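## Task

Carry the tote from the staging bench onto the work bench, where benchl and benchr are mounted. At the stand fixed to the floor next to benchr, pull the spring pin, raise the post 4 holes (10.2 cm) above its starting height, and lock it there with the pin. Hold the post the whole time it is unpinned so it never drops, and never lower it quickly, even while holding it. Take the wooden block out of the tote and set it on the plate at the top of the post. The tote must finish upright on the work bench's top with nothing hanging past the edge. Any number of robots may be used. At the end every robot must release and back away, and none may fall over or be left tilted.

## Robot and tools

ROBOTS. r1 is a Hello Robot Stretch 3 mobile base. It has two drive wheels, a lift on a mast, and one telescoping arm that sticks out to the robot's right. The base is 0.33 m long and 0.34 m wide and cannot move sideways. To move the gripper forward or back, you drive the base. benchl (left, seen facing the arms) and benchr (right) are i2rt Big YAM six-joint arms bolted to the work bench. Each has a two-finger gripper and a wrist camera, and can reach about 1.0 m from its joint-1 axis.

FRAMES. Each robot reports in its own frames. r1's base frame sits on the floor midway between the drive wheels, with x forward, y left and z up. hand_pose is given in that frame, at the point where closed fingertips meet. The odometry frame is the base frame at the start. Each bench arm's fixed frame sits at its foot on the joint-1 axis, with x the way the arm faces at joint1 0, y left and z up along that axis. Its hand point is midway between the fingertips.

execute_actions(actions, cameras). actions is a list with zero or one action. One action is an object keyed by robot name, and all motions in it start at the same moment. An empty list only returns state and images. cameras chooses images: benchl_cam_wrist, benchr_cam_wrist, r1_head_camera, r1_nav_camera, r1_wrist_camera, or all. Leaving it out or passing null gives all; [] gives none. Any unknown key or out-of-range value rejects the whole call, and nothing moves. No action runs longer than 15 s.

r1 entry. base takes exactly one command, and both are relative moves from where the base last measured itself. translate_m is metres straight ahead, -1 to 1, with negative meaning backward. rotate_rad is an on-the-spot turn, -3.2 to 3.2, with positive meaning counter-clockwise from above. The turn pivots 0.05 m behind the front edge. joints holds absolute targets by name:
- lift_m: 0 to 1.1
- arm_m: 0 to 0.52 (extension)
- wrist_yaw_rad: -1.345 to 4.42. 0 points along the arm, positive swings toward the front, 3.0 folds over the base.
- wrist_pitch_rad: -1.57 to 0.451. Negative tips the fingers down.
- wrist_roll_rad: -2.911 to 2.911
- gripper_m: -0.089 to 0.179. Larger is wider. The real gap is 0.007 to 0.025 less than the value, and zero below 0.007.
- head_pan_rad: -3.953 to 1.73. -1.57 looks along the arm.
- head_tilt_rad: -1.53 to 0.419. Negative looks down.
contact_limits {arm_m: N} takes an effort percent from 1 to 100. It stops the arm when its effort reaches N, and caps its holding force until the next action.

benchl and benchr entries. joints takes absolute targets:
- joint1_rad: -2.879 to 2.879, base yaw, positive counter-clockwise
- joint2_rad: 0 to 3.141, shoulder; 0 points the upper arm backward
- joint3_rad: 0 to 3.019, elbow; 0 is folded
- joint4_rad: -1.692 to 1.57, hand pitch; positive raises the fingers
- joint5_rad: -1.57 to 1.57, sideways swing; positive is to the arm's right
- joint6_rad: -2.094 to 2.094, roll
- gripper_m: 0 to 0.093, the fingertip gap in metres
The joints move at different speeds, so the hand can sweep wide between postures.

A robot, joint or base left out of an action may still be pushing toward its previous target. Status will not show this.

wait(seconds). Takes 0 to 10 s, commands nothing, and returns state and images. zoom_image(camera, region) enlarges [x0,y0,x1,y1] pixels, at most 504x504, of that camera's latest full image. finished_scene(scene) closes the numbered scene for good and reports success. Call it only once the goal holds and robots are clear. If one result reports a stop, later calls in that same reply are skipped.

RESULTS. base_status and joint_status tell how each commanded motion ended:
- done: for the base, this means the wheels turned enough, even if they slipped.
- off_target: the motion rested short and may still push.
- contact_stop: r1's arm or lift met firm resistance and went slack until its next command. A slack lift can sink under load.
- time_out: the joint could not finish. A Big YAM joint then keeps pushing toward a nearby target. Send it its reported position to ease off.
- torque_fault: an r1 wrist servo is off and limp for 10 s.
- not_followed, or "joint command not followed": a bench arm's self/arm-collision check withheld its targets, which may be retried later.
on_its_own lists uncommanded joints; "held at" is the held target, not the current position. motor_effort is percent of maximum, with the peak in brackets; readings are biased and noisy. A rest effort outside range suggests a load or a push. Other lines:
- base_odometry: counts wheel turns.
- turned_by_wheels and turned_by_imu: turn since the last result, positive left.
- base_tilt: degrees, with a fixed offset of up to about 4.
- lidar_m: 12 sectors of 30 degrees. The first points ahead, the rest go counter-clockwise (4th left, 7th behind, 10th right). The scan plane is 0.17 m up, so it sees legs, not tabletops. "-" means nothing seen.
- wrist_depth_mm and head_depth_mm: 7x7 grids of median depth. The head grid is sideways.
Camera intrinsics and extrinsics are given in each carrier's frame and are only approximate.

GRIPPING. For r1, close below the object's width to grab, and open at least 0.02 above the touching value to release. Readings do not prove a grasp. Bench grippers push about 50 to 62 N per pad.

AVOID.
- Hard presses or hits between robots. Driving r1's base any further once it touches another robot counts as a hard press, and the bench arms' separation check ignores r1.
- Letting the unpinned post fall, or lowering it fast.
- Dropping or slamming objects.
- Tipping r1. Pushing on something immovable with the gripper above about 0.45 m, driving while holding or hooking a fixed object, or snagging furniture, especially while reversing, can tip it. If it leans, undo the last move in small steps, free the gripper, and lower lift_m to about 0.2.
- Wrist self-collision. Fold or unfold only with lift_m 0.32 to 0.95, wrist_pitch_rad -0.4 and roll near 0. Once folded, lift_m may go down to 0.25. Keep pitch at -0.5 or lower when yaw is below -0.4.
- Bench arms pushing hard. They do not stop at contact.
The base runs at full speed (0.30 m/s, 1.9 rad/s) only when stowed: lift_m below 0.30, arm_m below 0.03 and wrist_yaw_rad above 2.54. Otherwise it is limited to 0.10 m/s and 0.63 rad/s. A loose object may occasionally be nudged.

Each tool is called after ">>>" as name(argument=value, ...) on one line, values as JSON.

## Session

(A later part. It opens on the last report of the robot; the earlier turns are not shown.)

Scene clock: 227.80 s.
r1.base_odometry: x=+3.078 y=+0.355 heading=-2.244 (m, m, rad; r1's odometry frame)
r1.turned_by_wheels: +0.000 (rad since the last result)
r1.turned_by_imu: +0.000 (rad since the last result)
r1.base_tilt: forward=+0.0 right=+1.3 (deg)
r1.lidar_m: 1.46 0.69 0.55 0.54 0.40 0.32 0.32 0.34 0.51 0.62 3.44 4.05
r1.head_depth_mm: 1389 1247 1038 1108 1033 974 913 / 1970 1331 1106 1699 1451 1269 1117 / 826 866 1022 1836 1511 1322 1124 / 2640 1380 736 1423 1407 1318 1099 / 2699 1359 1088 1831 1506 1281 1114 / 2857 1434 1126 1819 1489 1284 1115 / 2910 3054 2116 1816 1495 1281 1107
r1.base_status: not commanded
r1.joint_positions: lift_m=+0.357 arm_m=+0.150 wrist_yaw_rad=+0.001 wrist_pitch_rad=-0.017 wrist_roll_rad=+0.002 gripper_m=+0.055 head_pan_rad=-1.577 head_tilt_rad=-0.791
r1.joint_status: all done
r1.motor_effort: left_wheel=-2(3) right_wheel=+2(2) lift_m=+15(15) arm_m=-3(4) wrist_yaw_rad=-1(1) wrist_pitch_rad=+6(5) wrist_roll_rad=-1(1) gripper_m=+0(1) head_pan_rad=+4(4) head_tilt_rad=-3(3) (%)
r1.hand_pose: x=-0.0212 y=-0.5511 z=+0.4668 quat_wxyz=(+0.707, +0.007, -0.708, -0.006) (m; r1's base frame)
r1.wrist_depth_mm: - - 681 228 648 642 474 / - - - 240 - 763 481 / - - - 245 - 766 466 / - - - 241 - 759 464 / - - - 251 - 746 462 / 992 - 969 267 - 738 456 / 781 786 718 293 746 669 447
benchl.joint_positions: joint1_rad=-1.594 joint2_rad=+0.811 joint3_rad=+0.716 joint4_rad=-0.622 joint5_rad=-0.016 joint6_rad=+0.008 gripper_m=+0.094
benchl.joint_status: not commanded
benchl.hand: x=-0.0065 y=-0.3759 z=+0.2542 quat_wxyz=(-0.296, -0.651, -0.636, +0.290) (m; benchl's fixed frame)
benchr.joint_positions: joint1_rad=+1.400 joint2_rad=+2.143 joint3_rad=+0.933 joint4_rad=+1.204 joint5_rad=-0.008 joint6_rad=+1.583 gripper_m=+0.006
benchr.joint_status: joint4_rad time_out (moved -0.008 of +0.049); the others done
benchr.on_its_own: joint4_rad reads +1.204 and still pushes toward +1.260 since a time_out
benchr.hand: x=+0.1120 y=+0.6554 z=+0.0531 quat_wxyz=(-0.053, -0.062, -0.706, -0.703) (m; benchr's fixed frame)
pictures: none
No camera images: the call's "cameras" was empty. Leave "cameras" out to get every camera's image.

>>> execute_actions(actions=[{"r1":{"base":{"translate_m":0.068},"joints":{"wrist_yaw_rad":-0.26}}}], cameras=[])

>>> execute_actions(actions=[{"r1":{"joints":{"arm_m":0.21}}}], cameras=["r1_wrist_camera","r1_head_camera"])

Scene clock: 229.87 s.
r1.base_odometry: x=+3.036 y=+0.302 heading=-2.245 (m, m, rad; r1's odometry frame)
r1.turned_by_wheels: +0.000 (rad since the last result)
r1.turned_by_imu: +0.000 (rad since the last result)
r1.base_tilt: forward=+0.0 right=+1.3 (deg)
r1.lidar_m: 1.44 0.68 0.54 0.53 0.49 0.39 0.38 0.41 0.62 0.63 3.47 3.98
r1.head_depth_mm: 1666 1349 1076 1340 1254 1179 1072 / 931 1212 1070 1814 1518 1298 1127 / 2642 1258 735 1696 1494 1306 1125 / 2662 1377 1092 1775 1481 1307 1100 / 2761 1368 1136 1818 1503 1280 1120 / 2850 3080 1131 1808 1493 1278 1115 / 2900 3064 2257 1803 1493 1276 1106
r1.base_status: done
r1.joint_positions: lift_m=+0.357 arm_m=+0.150 wrist_yaw_rad=-0.257 wrist_pitch_rad=-0.017 wrist_roll_rad=+0.002 gripper_m=+0.055 head_pan_rad=-1.577 head_tilt_rad=-0.791
r1.joint_status: all done
r1.motor_effort: left_wheel=-2(5) right_wheel=+2(5) lift_m=+15(15) arm_m=-3(3) wrist_yaw_rad=-3(3) wrist_pitch_rad=+6(5) wrist_roll_rad=+0(0) gripper_m=+1(1) head_pan_rad=+4(4) head_tilt_rad=-3(3) (%)
r1.hand_pose: x=-0.0864 y=-0.5427 z=+0.4668 quat_wxyz=(+0.700, -0.084, -0.703, -0.097) (m; r1's base frame)
r1.wrist_depth_mm: - 676 575 524 648 521 388 / - - - - 894 546 389 / - - - 255 919 553 397 / - - - 249 929 548 389 / - - - 261 812 540 396 / 988 - 691 913 822 564 397 / 783 784 706 723 749 529 397
benchl.joint_positions: joint1_rad=-1.594 joint2_rad=+0.811 joint3_rad=+0.716 joint4_rad=-0.622 joint5_rad=-0.016 joint6_rad=+0.008 gripper_m=+0.094
benchl.joint_status: not commanded
benchl.hand: x=-0.0065 y=-0.3759 z=+0.2542 quat_wxyz=(-0.296, -0.651, -0.636, +0.290) (m; benchl's fixed frame)
benchr.joint_positions: joint1_rad=+1.400 joint2_rad=+2.143 joint3_rad=+0.933 joint4_rad=+1.204 joint5_rad=-0.008 joint6_rad=+1.583 gripper_m=+0.006
benchr.joint_status: not commanded
benchr.on_its_own: joint4_rad reads +1.204 and still pushes toward +1.260 since a time_out
benchr.hand: x=+0.1120 y=+0.6554 z=+0.0531 quat_wxyz=(-0.053, -0.062, -0.706, -0.703) (m; benchr's fixed frame)
pictures: none
No camera images: the call's "cameras" was empty. Leave "cameras" out to get every camera's image.

Scene clock: 231.47 s.
r1.base_odometry: x=+3.036 y=+0.302 heading=-2.245 (m, m, rad; r1's odometry frame)
r1.turned_by_wheels: +0.000 (rad since the last result)
r1.turned_by_imu: +0.000 (rad since the last result)
r1.base_tilt: forward=-0.1 right=+1.3 (deg)
r1.lidar_m: 1.44 0.68 0.54 0.53 0.49 0.39 0.38 0.42 0.62 0.63 3.47 3.99
r1.head_depth_mm: 1684 1343 1074 1346 1257 1172 1071 / 932 1210 1068 1806 1524 1296 1131 / 2635 1260 737 1679 1484 1333 1120 / 2632 1382 1096 1781 1479 1277 1118 / 2770 1362 1134 1820 1497 1282 1115 / 2879 3080 1129 1800 1503 1274 1114 / 2884 3093 2269 1788 1491 1271 1105
r1.base_status: not commanded
r1.joint_positions: lift_m=+0.357 arm_m=+0.210 wrist_yaw_rad=-0.258 wrist_pitch_rad=-0.017 wrist_roll_rad=+0.002 gripper_m=+0.055 head_pan_rad=-1.577 head_tilt_rad=-0.791
r1.joint_status: all done
r1.motor_effort: left_wheel=-3(2) right_wheel=+2(2) lift_m=+15(14) arm_m=+3(2) wrist_yaw_rad=-2(3) wrist_pitch_rad=+5(5) wrist_roll_rad=+0(0) gripper_m=+0(0) head_pan_rad=+4(5) head_tilt_rad=-3(3) (%)
r1.hand_pose: x=-0.0866 y=-0.6020 z=+0.4668 quat_wxyz=(+0.700, -0.085, -0.703, -0.097) (m; r1's base frame)
r1.wrist_depth_mm: - 688 537 178 640 521 396 / - - - 186 924 557 396 / - - - 186 916 564 398 / - - - 189 929 558 398 / - - - 194 824 559 404 / - - 611 206 841 573 395 / 786 779 766 214 750 550 409
benchl.joint_positions: joint1_rad=-1.594 joint2_rad=+0.811 joint3_rad=+0.716 joint4_rad=-0.622 joint5_rad=-0.016 joint6_rad=+0.008 gripper_m=+0.094
benchl.joint_status: not commanded
benchl.hand: x=-0.0065 y=-0.3759 z=+0.2542 quat_wxyz=(-0.296, -0.651, -0.636, +0.290) (m; benchl's fixed frame)
benchr.joint_positions: joint1_rad=+1.400 joint2_rad=+2.143 joint3_rad=+0.933 joint4_rad=+1.204 joint5_rad=-0.008 joint6_rad=+1.583 gripper_m=+0.006
benchr.joint_status: not commanded
benchr.on_its_own: joint4_rad reads +1.204 and still pushes toward +1.260 since a time_out
benchr.hand: x=+0.1120 y=+0.6554 z=+0.0531 quat_wxyz=(-0.053, -0.062, -0.706, -0.703) (m; benchr's fixed frame)
pictures: r1_head_camera (sideways: a quarter turn clockwise sets it upright), r1_wrist_camera
camera_calibration (this result's frames):
r1_head_camera: T_world_to_cam=[[-0.0180268, 0.709938, -0.704034, 0.933703], [0.998579, -0.0225319, -0.0482895, 0.0611995], [-0.0501458, -0.703904, -0.708523, 0.874876], [0, 0, 0, 1]] pos_world=[-0.000409506, -0.0456638, 1.28018]
r1_wrist_camera: T_world_to_cam=[[-0.962122, 0.269623, 0.0403153, 0.057195], [0.0195211, 0.215637, -0.976278, 0.617598], [-0.27192, -0.938512, -0.212732, -0.32329], [0, 0, 0, 1]] pos_world=[-0.0449366, -0.452009, 0.531868]
Images, in order (width x height): r1_head_camera 896x504, r1_wrist_camera 644x364.

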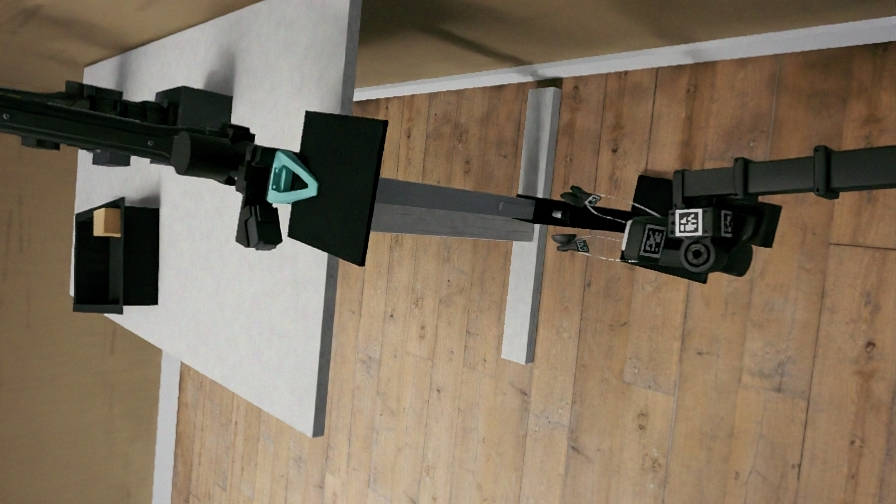

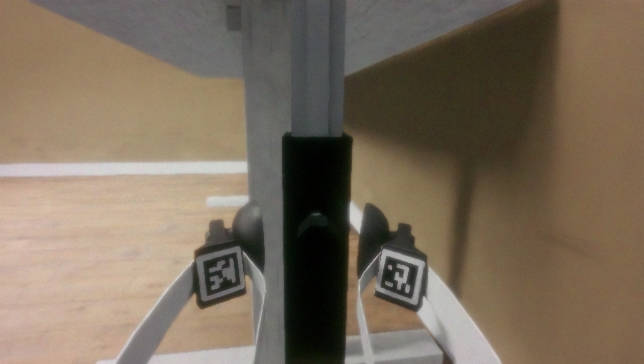

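Aligned now.

>>> execute_actions(actions=[{"r1":{"joints":{"gripper_m":-0.04,"lift_m":0.361}}}], cameras=["r1_wrist_camera"])

>>> execute_actions(actions=[{"r1":{"base":{"translate_m":0.004},"joints":{"arm_m":0.195}}}], cameras=["r1_wrist_camera"])

Scene clock: 234.63 s.
r1.base_odometry: x=+3.036 y=+0.302 heading=-2.245 (m, m, rad; r1's odometry frame)
r1.turned_by_wheels: +0.000 (rad since the last result)
r1.turned_by_imu: +0.000 (rad since the last result)
r1.base_tilt: forward=-0.1 right=+1.3 (deg)
r1.lidar_m: 1.44 0.68 0.54 0.53 0.49 0.39 0.38 0.41 0.62 0.63 3.48 3.97
r1.head_depth_mm: 1686 1345 1077 1344 1245 1173 1068 / 931 1215 1075 1792 1527 1293 1126 / 2613 1258 739 1688 1481 1343 1119 / 2652 1376 1096 1763 1507 1270 1123 / 2778 1368 1134 1818 1496 1284 1114 / 2866 3088 1131 1805 1493 1280 1117 / 2903 3011 2281 1791 1480 1279 1107
r1.base_status: not commanded
r1.joint_positions: lift_m=+0.360 arm_m=+0.210 wrist_yaw_rad=-0.265 wrist_pitch_rad=-0.016 wrist_roll_rad=+0.002 gripper_m=-0.039 head_pan_rad=-1.577 head_tilt_rad=-0.791
r1.joint_status: all done
r1.motor_effort: left_wheel=-4(4) right_wheel=+6(6) lift_m=+35(38) arm_m=+0(3) wrist_yaw_rad=+4(5) wrist_pitch_rad=+5(6) wrist_roll_rad=+0(1) gripper_m=-22(97) head_pan_rad=+5(4) head_tilt_rad=-3(3) (%)
r1.hand_pose: x=-0.0885 y=-0.6018 z=+0.4710 quat_wxyz=(+0.700, -0.088, -0.702, -0.099) (m; r1's base frame)
r1.wrist_depth_mm: - 657 520 179 641 521 389 / - - - 186 895 544 394 / - - - 190 889 546 393 / - - - 188 918 558 404 / - - - 188 876 561 404 / - - - 204 774 558 399 / 785 797 682 213 738 554 401
benchl.joint_positions: joint1_rad=-1.594 joint2_rad=+0.811 joint3_rad=+0.716 joint4_rad=-0.622 joint5_rad=-0.016 joint6_rad=+0.008 gripper_m=+0.094
benchl.joint_status: not commanded
benchl.hand: x=-0.0065 y=-0.3759 z=+0.2542 quat_wxyz=(-0.296, -0.651, -0.636, +0.290) (m; benchl's fixed frame)
benchr.joint_positions: joint1_rad=+1.400 joint2_rad=+2.143 joint3_rad=+0.933 joint4_rad=+1.204 joint5_rad=-0.008 joint6_rad=+1.583 gripper_m=+0.006
benchr.joint_status: not commanded
benchr.on_its_own: joint4_rad reads +1.204 and still pushes toward +1.260 since a time_out
benchr.hand: x=+0.1120 y=+0.6554 z=+0.0531 quat_wxyz=(-0.053, -0.062, -0.706, -0.703) (m; benchr's fixed frame)
pictures: r1_wrist_camera
camera_calibration (this result's frames):
r1_wrist_camera: T_world_to_cam=[[-0.960016, 0.277029, 0.0402999, 0.0598103], [0.0209122, 0.214522, -0.976495, 0.621267], [-0.279163, -0.936608, -0.211738, -0.322749], [0, 0, 0, 1]] pos_world=[-0.0456726, -0.452134, 0.535916]
Images, in order (width x height): r1_wrist_camera 644x364.

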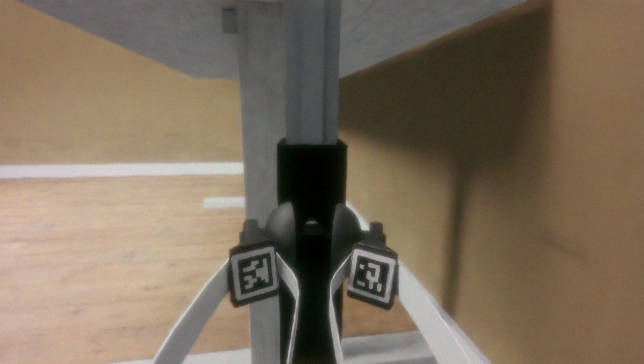

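Scene clock: 235.73 s.
r1.base_odometry: x=+3.033 y=+0.299 heading=-2.245 (m, m, rad; r1's odometry frame)
r1.turned_by_wheels: +0.000 (rad since the last result)
r1.turned_by_imu: +0.000 (rad since the last result)
r1.base_tilt: forward=-0.1 right=+1.3 (deg)
r1.lidar_m: 1.44 0.68 0.54 0.53 0.50 0.39 0.39 0.42 0.63 0.63 3.47 3.98
r1.head_depth_mm: 1701 1345 1070 1353 1262 1187 1071 / 827 1205 1065 1819 1526 1292 1130 / 2604 1323 736 1693 1485 1336 1142 / 2650 1379 1090 1769 1516 1313 1119 / 2730 1375 1135 1803 1508 1276 1119 / 2872 3047 2059 1817 1508 1274 1115 / 2884 3069 2265 1801 1496 1267 1110
r1.base_status: done
r1.joint_positions: lift_m=+0.360 arm_m=+0.196 wrist_yaw_rad=-0.268 wrist_pitch_rad=-0.014 wrist_roll_rad=+0.002 gripper_m=-0.036 head_pan_rad=-1.577 head_tilt_rad=-0.791
r1.joint_status: all done
r1.motor_effort: left_wheel=-4(9) right_wheel=+6(14) lift_m=+35(35) arm_m=-5(7) wrist_yaw_rad=+6(8) wrist_pitch_rad=+5(5) wrist_roll_rad=-1(0) gripper_m=-19(24) head_pan_rad=+4(4) head_tilt_rad=-3(3) (%)
r1.hand_pose: x=-0.0892 y=-0.5872 z=+0.4715 quat_wxyz=(+0.700, -0.089, -0.702, -0.100) (m; r1's base frame)
r1.wrist_depth_mm: - 661 523 194 628 512 391 / - - - 200 871 546 396 / - - - 205 895 554 396 / - - - 205 906 554 399 / - - - - 908 557 398 / - - - 221 824 566 399 / 799 775 684 228 746 561 406
benchl.joint_positions: joint1_rad=-1.594 joint2_rad=+0.811 joint3_rad=+0.716 joint4_rad=-0.622 joint5_rad=-0.016 joint6_rad=+0.008 gripper_m=+0.094
benchl.joint_status: not commanded
benchl.hand: x=-0.0065 y=-0.3759 z=+0.2542 quat_wxyz=(-0.296, -0.651, -0.636, +0.290) (m; benchl's fixed frame)
benchr.joint_positions: joint1_rad=+1.400 joint2_rad=+2.143 joint3_rad=+0.933 joint4_rad=+1.204 joint5_rad=-0.008 joint6_rad=+1.583 gripper_m=+0.006
benchr.joint_status: not commanded
benchr.on_its_own: joint4_rad reads +1.204 and still pushes toward +1.260 since a time_out
benchr.hand: x=+0.1120 y=+0.6554 z=+0.0531 quat_wxyz=(-0.053, -0.062, -0.706, -0.703) (m; benchr's fixed frame)
pictures: r1_wrist_camera
camera_calibration (this result's frames):
r1_wrist_camera: T_world_to_cam=[[-0.959262, 0.279633, 0.0402679, 0.056712], [0.0209536, 0.21256, -0.976923, 0.617703], [-0.281739, -0.936282, -0.20976, -0.310099], [0, 0, 0, 1]] pos_world=[-0.0459085, -0.437498, 0.536118]
Images, in order (width x height): r1_wrist_camera 644x364.

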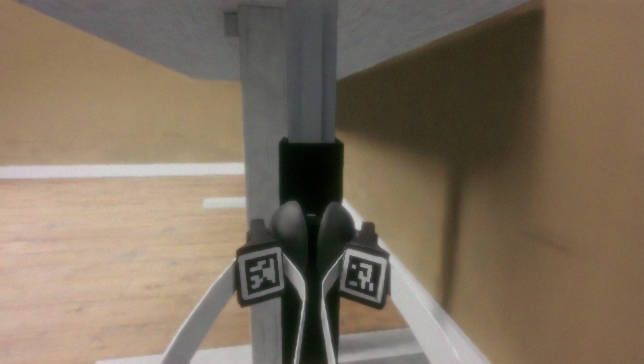

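>>> execute_actions(actions=[{"r1":{"base":{"translate_m":-0.006},"joints":{"gripper_m":0.055}}}], cameras=[])

>>> execute_actions(actions=[{"r1":{"joints":{"arm_m":0.215}}}], cameras=[])

>>> execute_actions(actions=[{"r1":{"joints":{"gripper_m":-0.034}}}], cameras=["r1_wrist_camera"])

>>> execute_actions(actions=[{"r1":{"joints":{"arm_m":0.207}},"benchr":{"joints":{"joint2_rad":2.14}}}], cameras=["r1_wrist_camera"])

>>> execute_actions(actions=[{"r1":{"joints":{"arm_m":0.201}},"benchr":{"joints":{"joint2_rad":2.06}}}], cameras=["r1_wrist_camera"])

Scene clock: 238.43 s.
r1.base_odometry: x=+3.037 y=+0.304 heading=-2.245 (m, m, rad; r1's odometry frame)
r1.turned_by_wheels: +0.000 (rad since the last result)
r1.turned_by_imu: +0.000 (rad since the last result)
r1.base_tilt: forward=-0.1 right=+1.3 (deg)
r1.lidar_m: 1.45 0.68 0.54 0.53 0.49 0.39 0.38 0.41 0.62 0.63 3.46 4.00
r1.head_depth_mm: 1668 1347 1076 1327 1242 1170 1060 / 980 1207 1069 1799 1527 1294 1124 / 2620 1253 735 1733 1479 1336 1144 / 2660 1368 1049 1767 1473 1317 1123 / 2747 1367 1139 1828 1505 1278 1111 / 2870 3108 1133 1817 1494 1272 1109 / 2864 3083 2274 1805 1489 1275 1108
r1.base_status: done
r1.joint_positions: lift_m=+0.360 arm_m=+0.195 wrist_yaw_rad=-0.257 wrist_pitch_rad=-0.016 wrist_roll_rad=+0.002 gripper_m=+0.055 head_pan_rad=-1.577 head_tilt_rad=-0.791
r1.joint_status: all done
r1.motor_effort: left_wheel=-2(9) right_wheel=+2(2) lift_m=+35(35) arm_m=-3(5) wrist_yaw_rad=-3(6) wrist_pitch_rad=+5(5) wrist_roll_rad=+0(1) gripper_m=+0(79) head_pan_rad=+4(4) head_tilt_rad=-3(3) (%)
r1.hand_pose: x=-0.0865 y=-0.5877 z=+0.4710 quat_wxyz=(+0.700, -0.085, -0.703, -0.096) (m; r1's base frame)
r1.wrist_depth_mm: - 655 533 513 636 519 392 / - - - 550 895 554 393 / - - - 214 905 545 396 / - - - 204 917 546 392 / - - - 208 827 558 397 / - - 635 221 837 563 395 / 776 782 755 229 751 534 396
benchl.joint_positions: joint1_rad=-1.594 joint2_rad=+0.811 joint3_rad=+0.716 joint4_rad=-0.622 joint5_rad=-0.016 joint6_rad=+0.008 gripper_m=+0.094
benchl.joint_status: not commanded
benchl.hand: x=-0.0065 y=-0.3759 z=+0.2542 quat_wxyz=(-0.296, -0.651, -0.636, +0.290) (m; benchl's fixed frame)
benchr.joint_positions: joint1_rad=+1.400 joint2_rad=+2.143 joint3_rad=+0.933 joint4_rad=+1.204 joint5_rad=-0.008 joint6_rad=+1.583 gripper_m=+0.006
benchr.joint_status: not commanded
benchr.on_its_own: joint4_rad reads +1.204 and still pushes toward +1.260 since a time_out
benchr.hand: x=+0.1120 y=+0.6554 z=+0.0531 quat_wxyz=(-0.053, -0.062, -0.706, -0.703) (m; benchr's fixed frame)
pictures: none
No camera images: the call's "cameras" was empty. Leave "cameras" out to get every camera's image.

Scene clock: 239.47 s.
r1.base_odometry: x=+3.037 y=+0.304 heading=-2.245 (m, m, rad; r1's odometry frame)
r1.turned_by_wheels: +0.000 (rad since the last result)
r1.turned_by_imu: +0.000 (rad since the last result)
r1.base_tilt: forward=+0.0 right=+1.4 (deg)
r1.lidar_m: 1.45 0.68 0.54 0.53 0.49 0.39 0.38 0.41 0.62 0.63 3.46 3.98
r1.head_depth_mm: 1658 1352 1077 1337 1248 1167 1063 / 979 1207 1070 1798 1528 1298 1127 / 2629 1256 736 1734 1475 1316 1135 / 2618 1382 1049 1763 1489 1265 1116 / 2768 1367 1135 1823 1506 1285 1115 / 2854 3088 1127 1797 1493 1271 1112 / 2904 3011 2252 1797 1482 1273 1111
r1.base_status: not commanded
r1.joint_positions: lift_m=+0.360 arm_m=+0.215 wrist_yaw_rad=-0.257 wrist_pitch_rad=-0.016 wrist_roll_rad=+0.002 gripper_m=+0.055 head_pan_rad=-1.577 head_tilt_rad=-0.791
r1.joint_status: all done
r1.motor_effort: left_wheel=-2(2) right_wheel=+2(2) lift_m=+35(35) arm_m=+3(2) wrist_yaw_rad=-3(3) wrist_pitch_rad=+5(5) wrist_roll_rad=-1(1) gripper_m=+0(1) head_pan_rad=+4(4) head_tilt_rad=-3(2) (%)
r1.hand_pose: x=-0.0865 y=-0.6070 z=+0.4710 quat_wxyz=(+0.700, -0.085, -0.703, -0.097) (m; r1's base frame)
r1.wrist_depth_mm: - 650 520 175 624 518 394 / - - - 180 899 556 389 / - - - 184 926 553 391 / - - - 183 917 562 398 / - - - 187 812 550 398 / - - 613 198 828 563 398 / 787 786 759 206 755 544 403
benchl.joint_positions: joint1_rad=-1.594 joint2_rad=+0.811 joint3_rad=+0.716 joint4_rad=-0.622 joint5_rad=-0.016 joint6_rad=+0.008 gripper_m=+0.094
benchl.joint_status: not commanded
benchl.hand: x=-0.0065 y=-0.3759 z=+0.2542 quat_wxyz=(-0.296, -0.651, -0.636, +0.290) (m; benchl's fixed frame)
benchr.joint_positions: joint1_rad=+1.400 joint2_rad=+2.143 joint3_rad=+0.933 joint4_rad=+1.204 joint5_rad=-0.008 joint6_rad=+1.583 gripper_m=+0.006
benchr.joint_status: not commanded
benchr.on_its_own: joint4_rad reads +1.204 and still pushes toward +1.260 since a time_out
benchr.hand: x=+0.1120 y=+0.6554 z=+0.0531 quat_wxyz=(-0.053, -0.062, -0.706, -0.703) (m; benchr's fixed frame)
pictures: none
No camera images: the call's "cameras" was empty. Leave "cameras" out to get every camera's image.

Scene clock: 240.83 s.
r1.base_odometry: x=+3.037 y=+0.304 heading=-2.245 (m, m, rad; r1's odometry frame)
r1.turned_by_wheels: +0.000 (rad since the last result)
r1.turned_by_imu: +0.000 (rad since the last result)
r1.base_tilt: forward=+0.0 right=+1.3 (deg)
r1.lidar_m: 1.45 0.68 0.54 0.53 0.49 0.39 0.38 0.41 0.62 0.63 3.43 3.99
r1.head_depth_mm: 1666 1341 1076 1323 1246 1168 1062 / 980 1209 1064 1781 1520 1295 1133 / 2605 1252 736 1723 1484 1318 1134 / 2668 1364 1051 1776 1488 1275 1124 / 2751 1365 1136 1822 1500 1281 1115 / 2867 3062 1130 1802 1489 1274 1115 / 2867 3061 2282 1799 1492 1273 1105
r1.base_status: not commanded
r1.joint_positions: lift_m=+0.360 arm_m=+0.215 wrist_yaw_rad=-0.263 wrist_pitch_rad=-0.015 wrist_roll_rad=+0.002 gripper_m=-0.033 head_pan_rad=-1.577 head_tilt_rad=-0.791
r1.joint_status: all done
r1.motor_effort: left_wheel=-4(4) right_wheel=+6(6) lift_m=+35(35) arm_m=-2(3) wrist_yaw_rad=+2(3) wrist_pitch_rad=+5(5) wrist_roll_rad=+0(0) gripper_m=-20(96) head_pan_rad=+4(4) head_tilt_rad=-3(2) (%)
r1.hand_pose: x=-0.0879 y=-0.6072 z=+0.4713 quat_wxyz=(+0.700, -0.087, -0.702, -0.098) (m; r1's base frame)
r1.wrist_depth_mm: - 665 525 175 622 508 392 / - - - 181 886 546 394 / - - - 184 891 555 392 / - - - 182 919 547 395 / - - - 185 882 548 397 / - - 977 196 783 554 401 / 789 798 755 205 723 564 399
benchl.joint_positions: joint1_rad=-1.594 joint2_rad=+0.811 joint3_rad=+0.716 joint4_rad=-0.622 joint5_rad=-0.016 joint6_rad=+0.008 gripper_m=+0.094
benchl.joint_status: not commanded
benchl.hand: x=-0.0065 y=-0.3759 z=+0.2542 quat_wxyz=(-0.296, -0.651, -0.636, +0.290) (m; benchl's fixed frame)
benchr.joint_positions: joint1_rad=+1.400 joint2_rad=+2.143 joint3_rad=+0.933 joint4_rad=+1.204 joint5_rad=-0.008 joint6_rad=+1.583 gripper_m=+0.006
benchr.joint_status: not commanded
benchr.on_its_own: joint4_rad reads +1.204 and still pushes toward +1.260 since a time_out
benchr.hand: x=+0.1120 y=+0.6554 z=+0.0531 quat_wxyz=(-0.053, -0.062, -0.706, -0.703) (m; benchr's fixed frame)
pictures: r1_wrist_camera
camera_calibration (this result's frames):
r1_wrist_camera: T_world_to_cam=[[-0.960678, 0.274728, 0.0402795, 0.0603992], [0.0200543, 0.213337, -0.976773, 0.622061], [-0.27694, -0.937556, -0.210458, -0.328488], [0, 0, 0, 1]] pos_world=[-0.045422, -0.457278, 0.536047]
Images, in order (width x height): r1_wrist_camera 644x364.

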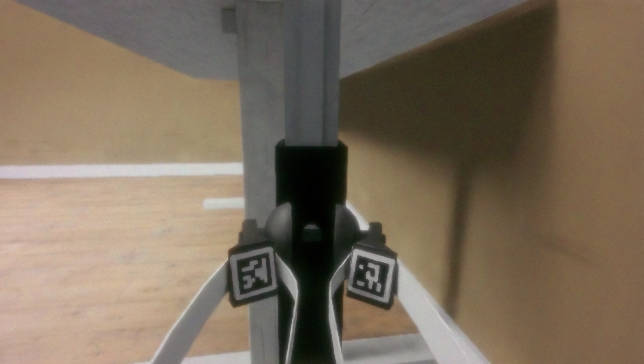

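Scene clock: 241.63 s.
r1.base_odometry: x=+3.037 y=+0.304 heading=-2.245 (m, m, rad; r1's odometry frame)
r1.turned_by_wheels: +0.000 (rad since the last result)
r1.turned_by_imu: +0.000 (rad since the last result)
r1.base_tilt: forward=-0.1 right=+1.3 (deg)
r1.lidar_m: 1.45 0.68 0.54 0.53 0.49 0.39 0.38 0.41 0.62 0.63 3.46 3.98
r1.head_depth_mm: 1663 1351 1076 1331 1242 1170 1064 / 978 1217 1071 1794 1522 1298 1126 / 2634 1257 737 1733 1481 1333 1149 / 2671 1379 1055 1779 1490 1274 1115 / 2780 1363 1131 1816 1512 1284 1118 / 2860 3087 1130 1806 1501 1280 1117 / 2906 3063 2272 1794 1484 1270 1112
r1.base_status: not commanded
r1.joint_positions: lift_m=+0.360 arm_m=+0.208 wrist_yaw_rad=-0.261 wrist_pitch_rad=-0.013 wrist_roll_rad=+0.002 gripper_m=-0.030 head_pan_rad=-1.577 head_tilt_rad=-0.791
r1.joint_status: all done
r1.motor_effort: left_wheel=-3(4) right_wheel=+6(6) lift_m=+35(35) arm_m=-8(10) wrist_yaw_rad=+0(2) wrist_pitch_rad=+4(5) wrist_roll_rad=-1(1) gripper_m=-20(21) head_pan_rad=+4(4) head_tilt_rad=-2(3) (%)
r1.hand_pose: x=-0.0874 y=-0.6000 z=+0.4718 quat_wxyz=(+0.700, -0.087, -0.702, -0.097) (m; r1's base frame)
r1.wrist_depth_mm: - 646 522 181 628 517 390 / - - - 187 890 554 392 / - - - 193 894 533 392 / - - - 191 899 551 390 / - - - 168 874 546 395 / - - - 206 773 555 395 / 798 811 762 214 757 557 398
benchl.joint_positions: joint1_rad=-1.594 joint2_rad=+0.811 joint3_rad=+0.716 joint4_rad=-0.622 joint5_rad=-0.016 joint6_rad=+0.008 gripper_m=+0.094
benchl.joint_status: not commanded
benchl.hand: x=-0.0065 y=-0.3759 z=+0.2542 quat_wxyz=(-0.296, -0.651, -0.636, +0.290) (m; benchl's fixed frame)
benchr.joint_positions: joint1_rad=+1.400 joint2_rad=+2.152 joint3_rad=+0.933 joint4_rad=+1.214 joint5_rad=-0.008 joint6_rad=+1.583 gripper_m=+0.006
benchr.joint_status: all done
benchr.hand: x=+0.1119 y=+0.6548 z=+0.0501 quat_wxyz=(-0.053, -0.062, -0.706, -0.704) (m; benchr's fixed frame)
pictures: r1_wrist_camera
camera_calibration (this result's frames):
r1_wrist_camera: T_world_to_cam=[[-0.961253, 0.272715, 0.0402477, 0.0576758], [0.0190887, 0.211499, -0.977192, 0.620035], [-0.275007, -0.93856, -0.208509, -0.32289], [0, 0, 0, 1]] pos_world=[-0.0451916, -0.449917, 0.536246]
Images, in order (width x height): r1_wrist_camera 644x364.

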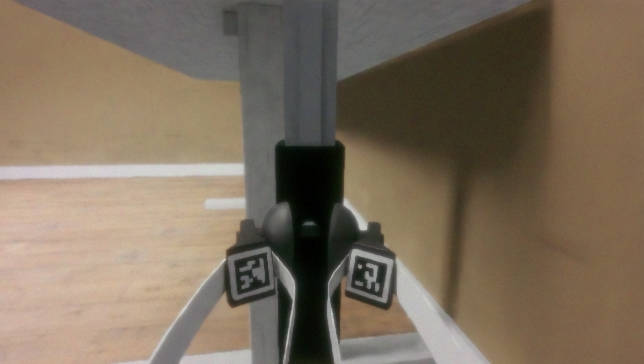

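Scene clock: 242.33 s.
r1.base_odometry: x=+3.037 y=+0.304 heading=-2.245 (m, m, rad; r1's odometry frame)
r1.turned_by_wheels: +0.000 (rad since the last result)
r1.turned_by_imu: +0.000 (rad since the last result)
r1.base_tilt: forward=+0.0 right=+1.3 (deg)
r1.lidar_m: 1.45 0.68 0.54 0.53 0.49 0.39 0.38 0.41 0.62 0.63 3.43 3.97
r1.head_depth_mm: 1665 1337 1072 1330 1245 1169 1064 / 975 1208 1071 1796 1524 1308 1131 / 2635 1252 733 1727 1486 1335 1145 / 2638 1382 1052 1771 1495 1279 1116 / 2738 1362 1132 1818 1501 1276 1120 / 2848 3064 1129 1825 1496 1274 1108 / 2885 3032 2262 1811 1485 1271 1109
r1.base_status: not commanded
r1.joint_positions: lift_m=+0.360 arm_m=+0.202 wrist_yaw_rad=-0.258 wrist_pitch_rad=-0.012 wrist_roll_rad=+0.002 gripper_m=-0.030 head_pan_rad=-1.577 head_tilt_rad=-0.791
r1.joint_status: all done
r1.motor_effort: left_wheel=-2(3) right_wheel=+4(5) lift_m=+35(35) arm_m=-6(8) wrist_yaw_rad=-3(2) wrist_pitch_rad=+4(4) wrist_roll_rad=+0(1) gripper_m=-19(19) head_pan_rad=+4(5) head_tilt_rad=-3(3) (%)
r1.hand_pose: x=-0.0867 y=-0.5941 z=+0.4720 quat_wxyz=(+0.700, -0.086, -0.702, -0.095) (m; r1's base frame)
r1.wrist_depth_mm: - 652 521 187 619 515 392 / - - - 193 879 548 393 / - - - 223 901 553 395 / - - - 197 913 559 398 / - - - 200 918 555 398 / - - - 211 793 561 397 / 773 791 767 221 734 561 397
benchl.joint_positions: joint1_rad=-1.594 joint2_rad=+0.811 joint3_rad=+0.716 joint4_rad=-0.622 joint5_rad=-0.016 joint6_rad=+0.008 gripper_m=+0.094
benchl.joint_status: not commanded
benchl.hand: x=-0.0065 y=-0.3759 z=+0.2542 quat_wxyz=(-0.296, -0.651, -0.636, +0.290) (m; benchl's fixed frame)
benchr.joint_positions: joint1_rad=+1.400 joint2_rad=+2.146 joint3_rad=+0.933 joint4_rad=+1.214 joint5_rad=-0.008 joint6_rad=+1.583 gripper_m=+0.006
benchr.joint_status: all done
benchr.hand: x=+0.1119 y=+0.6552 z=+0.0534 quat_wxyz=(-0.053, -0.062, -0.704, -0.705) (m; benchr's fixed frame)
pictures: r1_wrist_camera
camera_calibration (this result's frames):
r1_wrist_camera: T_world_to_cam=[[-0.962062, 0.269846, 0.0402363, 0.0549912], [0.0182776, 0.210893, -0.977338, 0.618579], [-0.272217, -0.939525, -0.207824, -0.317729], [0, 0, 0, 1]] pos_world=[-0.0448923, -0.443807, 0.536316]
Images, in order (width x height): r1_wrist_camera 644x364.

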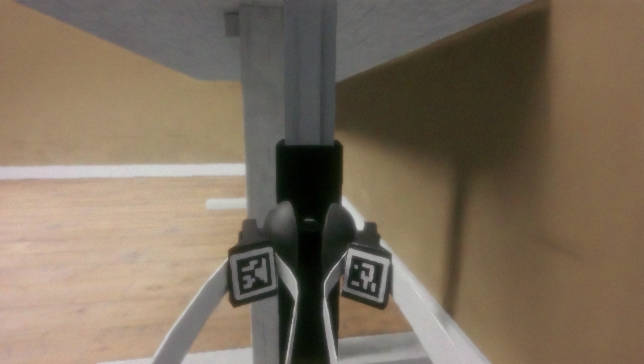

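>>> execute_actions(actions=[{"r1":{"joints":{"arm_m":0.19},"base":{"translate_m":0.005}},"benchr":{"joints":{"joint2_rad":2.12}}}], cameras=["r1_wrist_camera","r1_head_camera"])

Scene clock: 246.43 s.
r1.base_odometry: x=+3.034 y=+0.300 heading=-2.245 (m, m, rad; r1's odometry frame)
r1.turned_by_wheels: +0.000 (rad since the last result)
r1.turned_by_imu: +0.000 (rad since the last result)
r1.base_tilt: forward=-0.1 right=+1.3 (deg)
r1.lidar_m: 1.45 0.68 0.54 0.53 0.49 0.39 0.39 0.42 0.62 0.63 3.47 3.99
r1.head_depth_mm: 1686 1346 1076 1337 1260 1184 1073 / 958 1203 1069 1815 1523 1289 1129 / 2608 1315 736 1691 1490 1321 1133 / 2651 1376 1092 1772 1515 1310 1118 / 2757 1369 1133 1811 1498 1283 1118 / 2843 3070 2037 1809 1505 1276 1114 / 2919 3071 2252 1794 1485 1267 1113
r1.base_status: done
r1.joint_positions: lift_m=+0.360 arm_m=+0.190 wrist_yaw_rad=-0.262 wrist_pitch_rad=-0.012 wrist_roll_rad=+0.002 gripper_m=-0.030 head_pan_rad=-1.577 head_tilt_rad=-0.791
r1.joint_status: all done
r1.motor_effort: left_wheel=-3(7) right_wheel=+4(8) lift_m=+35(35) arm_m=-5(7) wrist_yaw_rad=+1(2) wrist_pitch_rad=+4(4) wrist_roll_rad=+0(1) gripper_m=-16(19) head_pan_rad=+4(4) head_tilt_rad=-3(3) (%)
r1.hand_pose: x=-0.0877 y=-0.5827 z=+0.4721 quat_wxyz=(+0.700, -0.088, -0.702, -0.097) (m; r1's base frame)
r1.wrist_depth_mm: - 655 534 199 622 519 395 / - - - 546 897 550 395 / - - - 226 934 546 389 / - - - 211 904 545 400 / - - - - 925 563 397 / - - - 226 820 551 399 / 794 796 681 236 727 574 405
benchl.joint_positions: joint1_rad=-1.594 joint2_rad=+0.811 joint3_rad=+0.716 joint4_rad=-0.622 joint5_rad=-0.016 joint6_rad=+0.008 gripper_m=+0.094
benchl.joint_status: not commanded
benchl.hand: x=-0.0065 y=-0.3759 z=+0.2542 quat_wxyz=(-0.296, -0.651, -0.636, +0.290) (m; benchl's fixed frame)
benchr.joint_positions: joint1_rad=+1.400 joint2_rad=+2.147 joint3_rad=+0.933 joint4_rad=+1.214 joint5_rad=-0.008 joint6_rad=+1.583 gripper_m=+0.006
benchr.joint_status: all done
benchr.hand: x=+0.1119 y=+0.6551 z=+0.0529 quat_wxyz=(-0.053, -0.062, -0.704, -0.705) (m; benchr's fixed frame)
pictures: r1_head_camera (sideways: a quarter turn clockwise sets it upright), r1_wrist_camera
camera_calibration (this result's frames):
r1_head_camera: T_world_to_cam=[[-0.018027, 0.709938, -0.704033, 0.933703], [0.998579, -0.0225316, -0.0482895, 0.0611995], [-0.0501455, -0.703904, -0.708523, 0.874876], [0, 0, 0, 1]] pos_world=[-0.000409489, -0.0456638, 1.28018]
r1_wrist_camera: T_world_to_cam=[[-0.960932, 0.273844, 0.040232, 0.0533459], [0.0190822, 0.210555, -0.977396, 0.616157], [-0.276125, -0.938443, -0.207555, -0.307095], [0, 0, 0, 1]] pos_world=[-0.0452926, -0.432535, 0.536344]
Images, in order (width x height): r1_head_camera 896x504, r1_wrist_camera 644x364.

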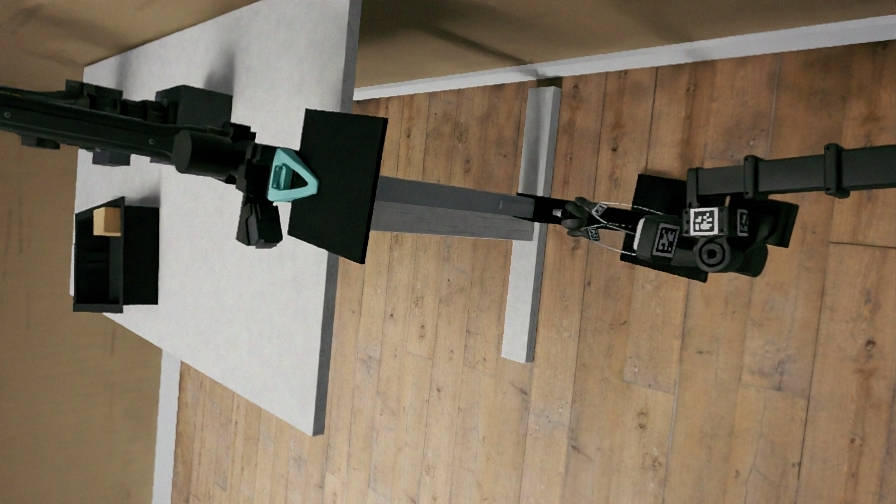

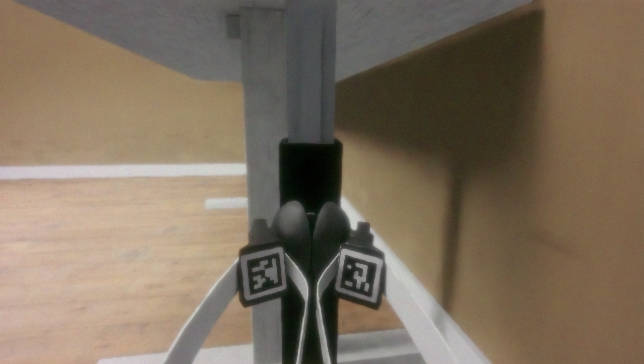

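>>> execute_actions(actions=[{"benchr":{"joints":{"joint2_rad":2.02,"joint4_rad":1.22}}}], cameras=["r1_wrist_camera","r1_head_camera"])

>>> zoom_image(camera="r1_head_camera", region=[500,170,640,260])

Scene clock: 247.63 s.
r1.base_odometry: x=+3.034 y=+0.300 heading=-2.245 (m, m, rad; r1's odometry frame)
r1.turned_by_wheels: +0.000 (rad since the last result)
r1.turned_by_imu: +0.000 (rad since the last result)
r1.base_tilt: forward=-0.1 right=+1.3 (deg)
r1.lidar_m: 1.44 0.68 0.54 0.53 0.49 0.39 0.39 0.42 0.63 0.63 3.48 3.99
r1.head_depth_mm: 1680 1346 1071 1344 1260 1179 1073 / 964 1206 1069 1816 1526 1294 1125 / 2624 1260 736 1679 1485 1335 1131 / 2664 1368 1090 1772 1507 1308 1119 / 2780 1367 1134 1825 1495 1284 1121 / 2830 3078 2042 1806 1492 1279 1113 / 2909 3068 2278 1799 1493 1275 1110
r1.base_status: not commanded
r1.joint_positions: lift_m=+0.360 arm_m=+0.190 wrist_yaw_rad=-0.262 wrist_pitch_rad=-0.012 wrist_roll_rad=+0.002 gripper_m=-0.030 head_pan_rad=-1.577 head_tilt_rad=-0.791
r1.joint_status: not commanded
r1.motor_effort: left_wheel=-3(3) right_wheel=+4(4) lift_m=+35(35) arm_m=-5(5) wrist_yaw_rad=+1(2) wrist_pitch_rad=+4(4) wrist_roll_rad=-1(0) gripper_m=-16(15) head_pan_rad=+4(4) head_tilt_rad=-3(3) (%)
r1.hand_pose: x=-0.0877 y=-0.5827 z=+0.4721 quat_wxyz=(+0.700, -0.088, -0.702, -0.097) (m; r1's base frame)
r1.wrist_depth_mm: - 640 532 198 628 513 395 / - - - 544 906 549 394 / - - - 224 947 548 404 / - - - 209 923 543 393 / - - - - 913 551 403 / 997 - - 228 816 555 406 / 798 812 688 236 715 563 395
benchl.joint_positions: joint1_rad=-1.594 joint2_rad=+0.811 joint3_rad=+0.716 joint4_rad=-0.622 joint5_rad=-0.016 joint6_rad=+0.008 gripper_m=+0.094
benchl.joint_status: not commanded
benchl.hand: x=-0.0065 y=-0.3759 z=+0.2542 quat_wxyz=(-0.296, -0.651, -0.636, +0.290) (m; benchl's fixed frame)
benchr.joint_positions: joint1_rad=+1.400 joint2_rad=+2.131 joint3_rad=+0.932 joint4_rad=+1.178 joint5_rad=-0.008 joint6_rad=+1.584 gripper_m=+0.006
benchr.joint_status: all done
benchr.hand: x=+0.1121 y=+0.6560 z=+0.0541 quat_wxyz=(-0.052, -0.063, -0.712, -0.698) (m; benchr's fixed frame)
pictures: r1_head_camera (sideways: a quarter turn clockwise sets it upright), r1_wrist_camera
camera_calibration (this result's frames):
r1_head_camera: T_world_to_cam=[[-0.0180271, 0.709938, -0.704034, 0.933703], [0.998579, -0.0225314, -0.0482895, 0.0611995], [-0.0501454, -0.703904, -0.708523, 0.874876], [0, 0, 0, 1]] pos_world=[-0.000409484, -0.0456638, 1.28018]
r1_wrist_camera: T_world_to_cam=[[-0.960932, 0.273844, 0.0402321, 0.0533458], [0.0190821, 0.210555, -0.977396, 0.616157], [-0.276125, -0.938443, -0.207555, -0.307095], [0, 0, 0, 1]] pos_world=[-0.0452926, -0.432535, 0.536344]
Images, in order (width x height): r1_head_camera 896x504, r1_wrist_camera 644x364.

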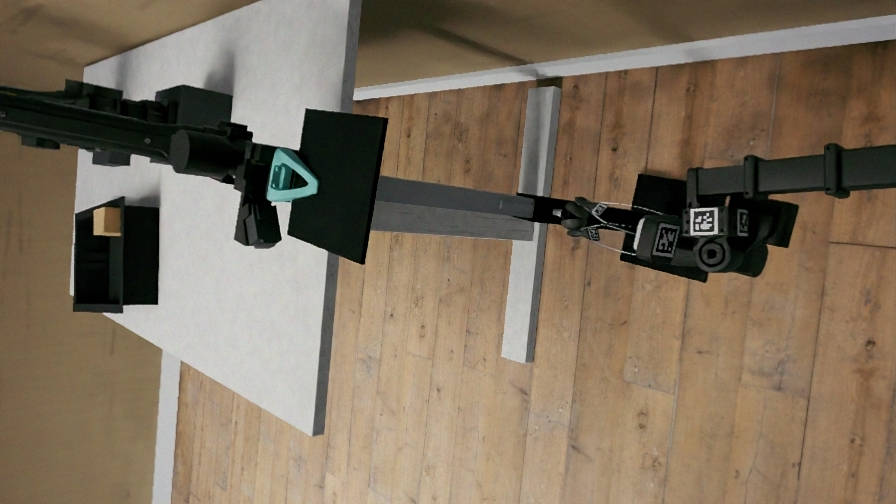

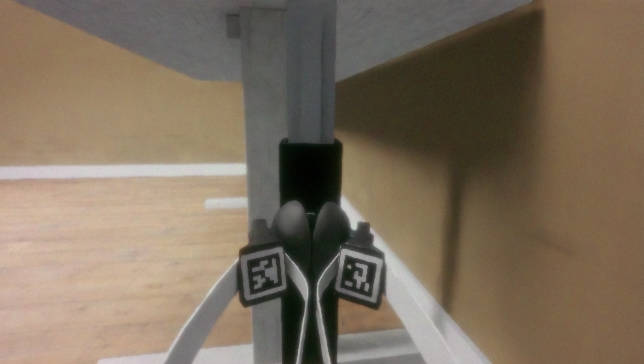

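Region (500, 170, 640, 260) of r1_head_camera's 896x504 image, scaled by 3.600, with more detail than that image has; it fills the top 324 rows of this view, and the rest is white.

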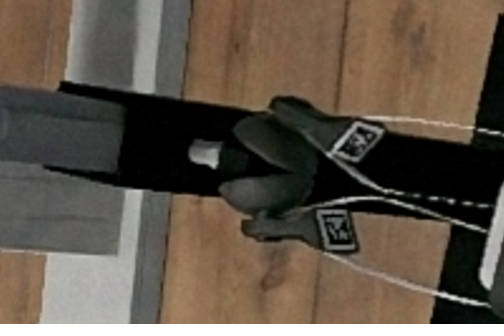

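>>> execute_actions(actions=[{"r1":{"joints":{"arm_m":0.182},"base":{"translate_m":0.002}},"benchr":{"joints":{"joint2_rad":2.10}}}], cameras=["r1_head_camera"])

>>> zoom_image(camera="r1_head_camera", region=[500,170,640,260])

Scene clock: 249.60 s.
r1.base_odometry: x=+3.033 y=+0.298 heading=-2.245 (m, m, rad; r1's odometry frame)
r1.turned_by_wheels: +0.000 (rad since the last result)
r1.turned_by_imu: +0.000 (rad since the last result)
r1.base_tilt: forward=+0.0 right=+1.3 (deg)
r1.lidar_m: 1.44 0.68 0.54 0.53 0.50 0.39 0.39 0.42 0.63 0.63 3.43 3.96
r1.head_depth_mm: 1688 1341 1074 1349 1270 1189 1076 / 829 1206 1068 1812 1527 1293 1127 / 2611 1253 734 1694 1484 1321 1146 / 2670 1377 1097 1780 1507 1310 1121 / 2784 1362 1138 1801 1507 1277 1121 / 2857 3092 2047 1803 1493 1283 1111 / 2900 3059 2268 1798 1488 1278 1106
r1.base_status: done
r1.joint_positions: lift_m=+0.360 arm_m=+0.183 wrist_yaw_rad=-0.262 wrist_pitch_rad=-0.012 wrist_roll_rad=+0.002 gripper_m=-0.030 head_pan_rad=-1.577 head_tilt_rad=-0.791
r1.joint_status: all done
r1.motor_effort: left_wheel=-3(5) right_wheel=+5(8) lift_m=+35(35) arm_m=-5(6) wrist_yaw_rad=+2(2) wrist_pitch_rad=+4(4) wrist_roll_rad=-1(1) gripper_m=-15(15) head_pan_rad=+5(4) head_tilt_rad=-3(2) (%)
r1.hand_pose: x=-0.0878 y=-0.5746 z=+0.4721 quat_wxyz=(+0.700, -0.088, -0.702, -0.097) (m; r1's base frame)
r1.wrist_depth_mm: - 638 541 500 617 517 389 / - - - 560 904 549 397 / - - - 224 903 554 401 / - - - 218 919 558 401 / - - - - 940 555 399 / - - - 237 822 562 401 / 793 792 696 245 724 567 398
benchl.joint_positions: joint1_rad=-1.594 joint2_rad=+0.811 joint3_rad=+0.716 joint4_rad=-0.622 joint5_rad=-0.016 joint6_rad=+0.008 gripper_m=+0.094
benchl.joint_status: not commanded
benchl.hand: x=-0.0065 y=-0.3759 z=+0.2542 quat_wxyz=(-0.296, -0.651, -0.636, +0.290) (m; benchl's fixed frame)
benchr.joint_positions: joint1_rad=+1.400 joint2_rad=+2.132 joint3_rad=+0.932 joint4_rad=+1.178 joint5_rad=-0.008 joint6_rad=+1.584 gripper_m=+0.006
benchr.joint_status: all done
benchr.hand: x=+0.1121 y=+0.6559 z=+0.0533 quat_wxyz=(-0.052, -0.063, -0.712, -0.697) (m; benchr's fixed frame)
pictures: r1_head_camera (sideways: a quarter turn clockwise sets it upright)
camera_calibration (this result's frames):
r1_head_camera: T_world_to_cam=[[-0.018027, 0.709938, -0.704034, 0.933703], [0.998579, -0.0225317, -0.0482895, 0.0611995], [-0.0501456, -0.703904, -0.708523, 0.874876], [0, 0, 0, 1]] pos_world=[-0.000409495, -0.0456638, 1.28018]
Images, in order (width x height): r1_head_camera 896x504.

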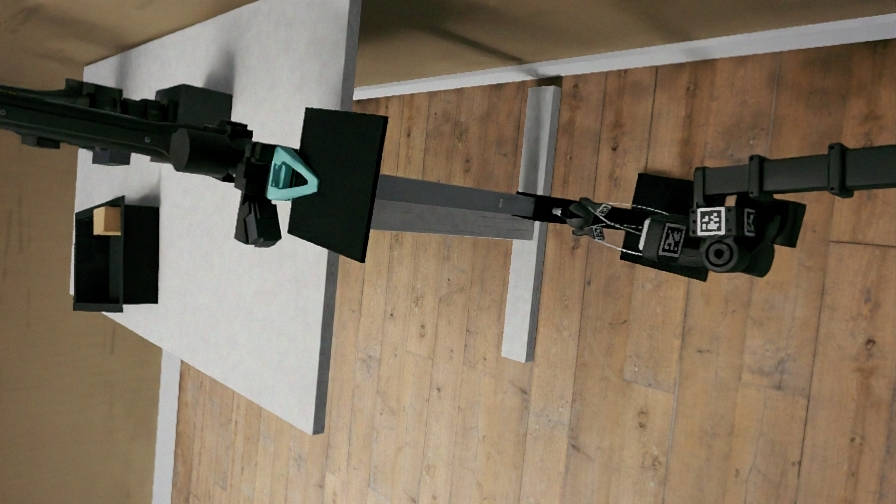

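Region (500, 170, 640, 260) of r1_head_camera's 896x504 image, scaled by 3.600, with more detail than that image has; it fills the top 324 rows of this view, and the rest is white.

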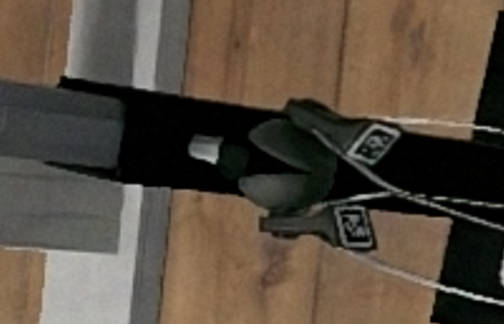

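>>> execute_actions(actions=[{"r1":{"joints":{"arm_m":0.17,"lift_m":0.535,"wrist_pitch_rad":-0.8,"gripper_m":0.06},"base":{"translate_m":-0.027}}}], cameras=["r1_wrist_camera"])

>>> execute_actions(actions=[{"r1":{"joints":{"arm_m":0.26}}}], cameras=["r1_wrist_camera","r1_head_camera"])

Scene clock: 253.50 s.
r1.base_odometry: x=+3.050 y=+0.319 heading=-2.246 (m, m, rad; r1's odometry frame)
r1.turned_by_wheels: +0.000 (rad since the last result)
r1.turned_by_imu: +0.000 (rad since the last result)
r1.base_tilt: forward=-0.1 right=+1.3 (deg)
r1.lidar_m: 1.45 0.69 0.54 0.54 0.46 0.37 0.36 0.39 0.58 0.63 3.46 4.00
r1.head_depth_mm: 1586 1336 1072 1260 1182 1104 1044 / 1093 1234 1108 1786 1501 1301 1154 / 2012 844 737 1786 1507 - 1112 / 2662 1380 1015 1722 1471 1231 1119 / 2749 1365 1139 1807 1499 1278 1114 / 2877 3060 1128 1810 1493 1285 1114 / 2872 3064 2262 1778 1489 1272 1103
r1.base_status: done
r1.joint_positions: lift_m=+0.534 arm_m=+0.170 wrist_yaw_rad=-0.257 wrist_pitch_rad=-0.808 wrist_roll_rad=+0.002 gripper_m=+0.060 head_pan_rad=-1.577 head_tilt_rad=-0.791
r1.joint_status: all done
r1.motor_effort: left_wheel=-2(6) right_wheel=+2(4) lift_m=+35(41) arm_m=-3(6) wrist_yaw_rad=-3(3) wrist_pitch_rad=+3(4) wrist_roll_rad=-1(0) gripper_m=+1(80) head_pan_rad=+5(5) head_tilt_rad=-3(3) (%)
r1.hand_pose: x=-0.0622 y=-0.4696 z=+0.4713 quat_wxyz=(+0.608, +0.192, -0.681, -0.360) (m; r1's base frame)
r1.wrist_depth_mm: - - - - 865 529 376 / 882 933 902 891 855 535 379 / 814 794 799 825 819 549 385 / 720 749 762 744 766 571 389 / 678 671 683 675 719 581 402 / 602 614 619 616 643 572 401 / 561 564 570 580 594 554 413
benchl.joint_positions: joint1_rad=-1.594 joint2_rad=+0.811 joint3_rad=+0.716 joint4_rad=-0.622 joint5_rad=-0.016 joint6_rad=+0.008 gripper_m=+0.094
benchl.joint_status: not commanded
benchl.hand: x=-0.0065 y=-0.3759 z=+0.2542 quat_wxyz=(-0.296, -0.651, -0.636, +0.290) (m; benchl's fixed frame)
benchr.joint_positions: joint1_rad=+1.400 joint2_rad=+2.132 joint3_rad=+0.932 joint4_rad=+1.178 joint5_rad=-0.008 joint6_rad=+1.584 gripper_m=+0.006
benchr.joint_status: not commanded
benchr.hand: x=+0.1121 y=+0.6559 z=+0.0533 quat_wxyz=(-0.052, -0.063, -0.712, -0.697) (m; benchr's fixed frame)
pictures: r1_wrist_camera
camera_calibration (this result's frames):
r1_wrist_camera: T_world_to_cam=[[-0.970524, 0.237713, 0.0396991, 0.029588], [0.180378, 0.825701, -0.534491, 0.681208], [-0.159835, -0.511576, -0.844241, 0.313632], [0, 0, 0, 1]] pos_world=[-0.04403, -0.409062, 0.627706]
Images, in order (width x height): r1_wrist_camera 644x364.

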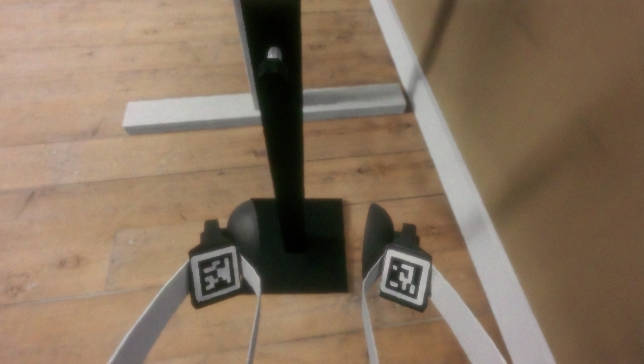

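Scene clock: 255.40 s.
r1.base_odometry: x=+3.050 y=+0.319 heading=-2.246 (m, m, rad; r1's odometry frame)
r1.turned_by_wheels: +0.000 (rad since the last result)
r1.turned_by_imu: +0.000 (rad since the last result)
r1.base_tilt: forward=-0.1 right=+1.3 (deg)
r1.lidar_m: 1.45 0.69 0.54 0.54 0.46 0.37 0.36 0.39 0.59 0.63 3.46 4.01
r1.head_depth_mm: 1572 1342 1075 1257 1183 1105 1045 / 1096 1236 1112 1788 1507 1317 1145 / 2041 846 733 1774 1551 1266 1123 / 2632 1376 1014 1722 1532 1268 1117 / 2785 1365 1140 1824 1511 1285 1112 / 2853 3044 1133 1807 1502 1278 1114 / 2900 3057 2248 1798 1494 1270 1110
r1.base_status: not commanded
r1.joint_positions: lift_m=+0.534 arm_m=+0.260 wrist_yaw_rad=-0.258 wrist_pitch_rad=-0.808 wrist_roll_rad=+0.002 gripper_m=+0.060 head_pan_rad=-1.577 head_tilt_rad=-0.791
r1.joint_status: all done
r1.motor_effort: left_wheel=-2(2) right_wheel=+2(2) lift_m=+35(35) arm_m=+3(3) wrist_yaw_rad=-2(2) wrist_pitch_rad=+3(3) wrist_roll_rad=-1(0) gripper_m=+1(0) head_pan_rad=+4(5) head_tilt_rad=-3(3) (%)
r1.hand_pose: x=-0.0623 y=-0.5588 z=+0.4712 quat_wxyz=(+0.608, +0.192, -0.681, -0.360) (m; r1's base frame)
r1.wrist_depth_mm: - - - 157 928 548 381 / 933 915 903 173 912 556 386 / 811 809 780 219 831 564 392 / 711 748 745 282 748 581 403 / 679 671 684 646 726 593 414 / 607 612 594 616 617 590 414 / 569 568 577 566 589 557 424
benchl.joint_positions: joint1_rad=-1.594 joint2_rad=+0.811 joint3_rad=+0.716 joint4_rad=-0.622 joint5_rad=-0.016 joint6_rad=+0.008 gripper_m=+0.094
benchl.joint_status: not commanded
benchl.hand: x=-0.0065 y=-0.3759 z=+0.2542 quat_wxyz=(-0.296, -0.651, -0.636, +0.290) (m; benchl's fixed frame)
benchr.joint_positions: joint1_rad=+1.400 joint2_rad=+2.132 joint3_rad=+0.932 joint4_rad=+1.178 joint5_rad=-0.008 joint6_rad=+1.584 gripper_m=+0.006
benchr.joint_status: not commanded
benchr.hand: x=+0.1121 y=+0.6559 z=+0.0533 quat_wxyz=(-0.052, -0.063, -0.712, -0.697) (m; benchr's fixed frame)
pictures: r1_head_camera (sideways: a quarter turn clockwise sets it upright), r1_wrist_camera
camera_calibration (this result's frames):
r1_head_camera: T_world_to_cam=[[-0.018027, 0.709938, -0.704034, 0.933703], [0.998579, -0.0225317, -0.0482895, 0.0611995], [-0.0501456, -0.703904, -0.708523, 0.874876], [0, 0, 0, 1]] pos_world=[-0.000409495, -0.0456638, 1.28018]
r1_wrist_camera: T_world_to_cam=[[-0.970394, 0.238241, 0.0396961, 0.051044], [0.180858, 0.825696, -0.534337, 0.754882], [-0.160078, -0.511338, -0.844339, 0.268083], [0, 0, 0, 1]] pos_world=[-0.0440795, -0.498383, 0.627688]
Images, in order (width x height): r1_head_camera 896x504, r1_wrist_camera 644x364.

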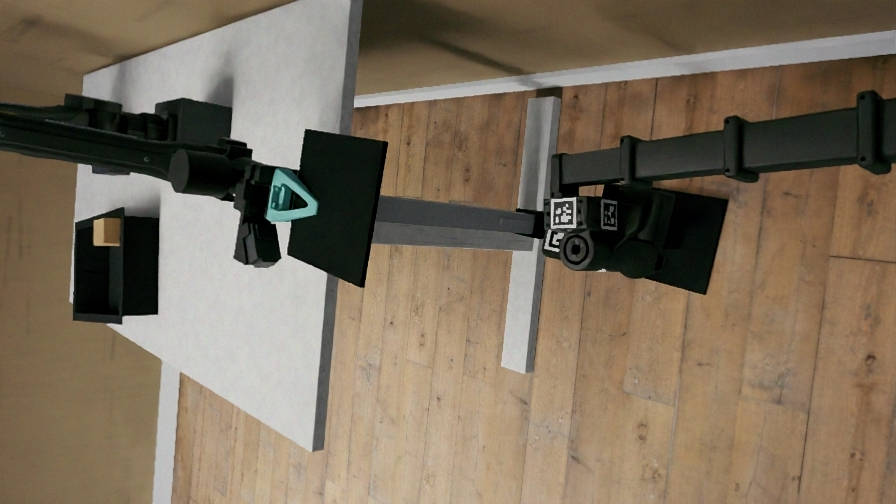

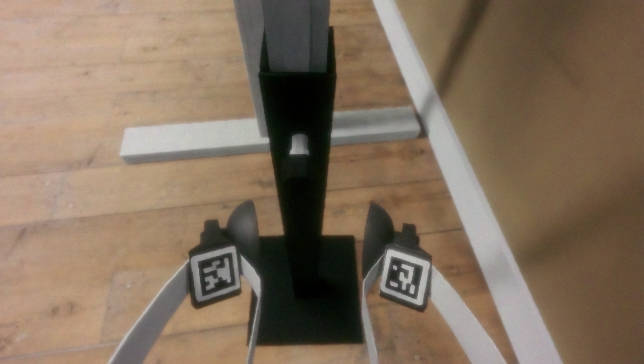

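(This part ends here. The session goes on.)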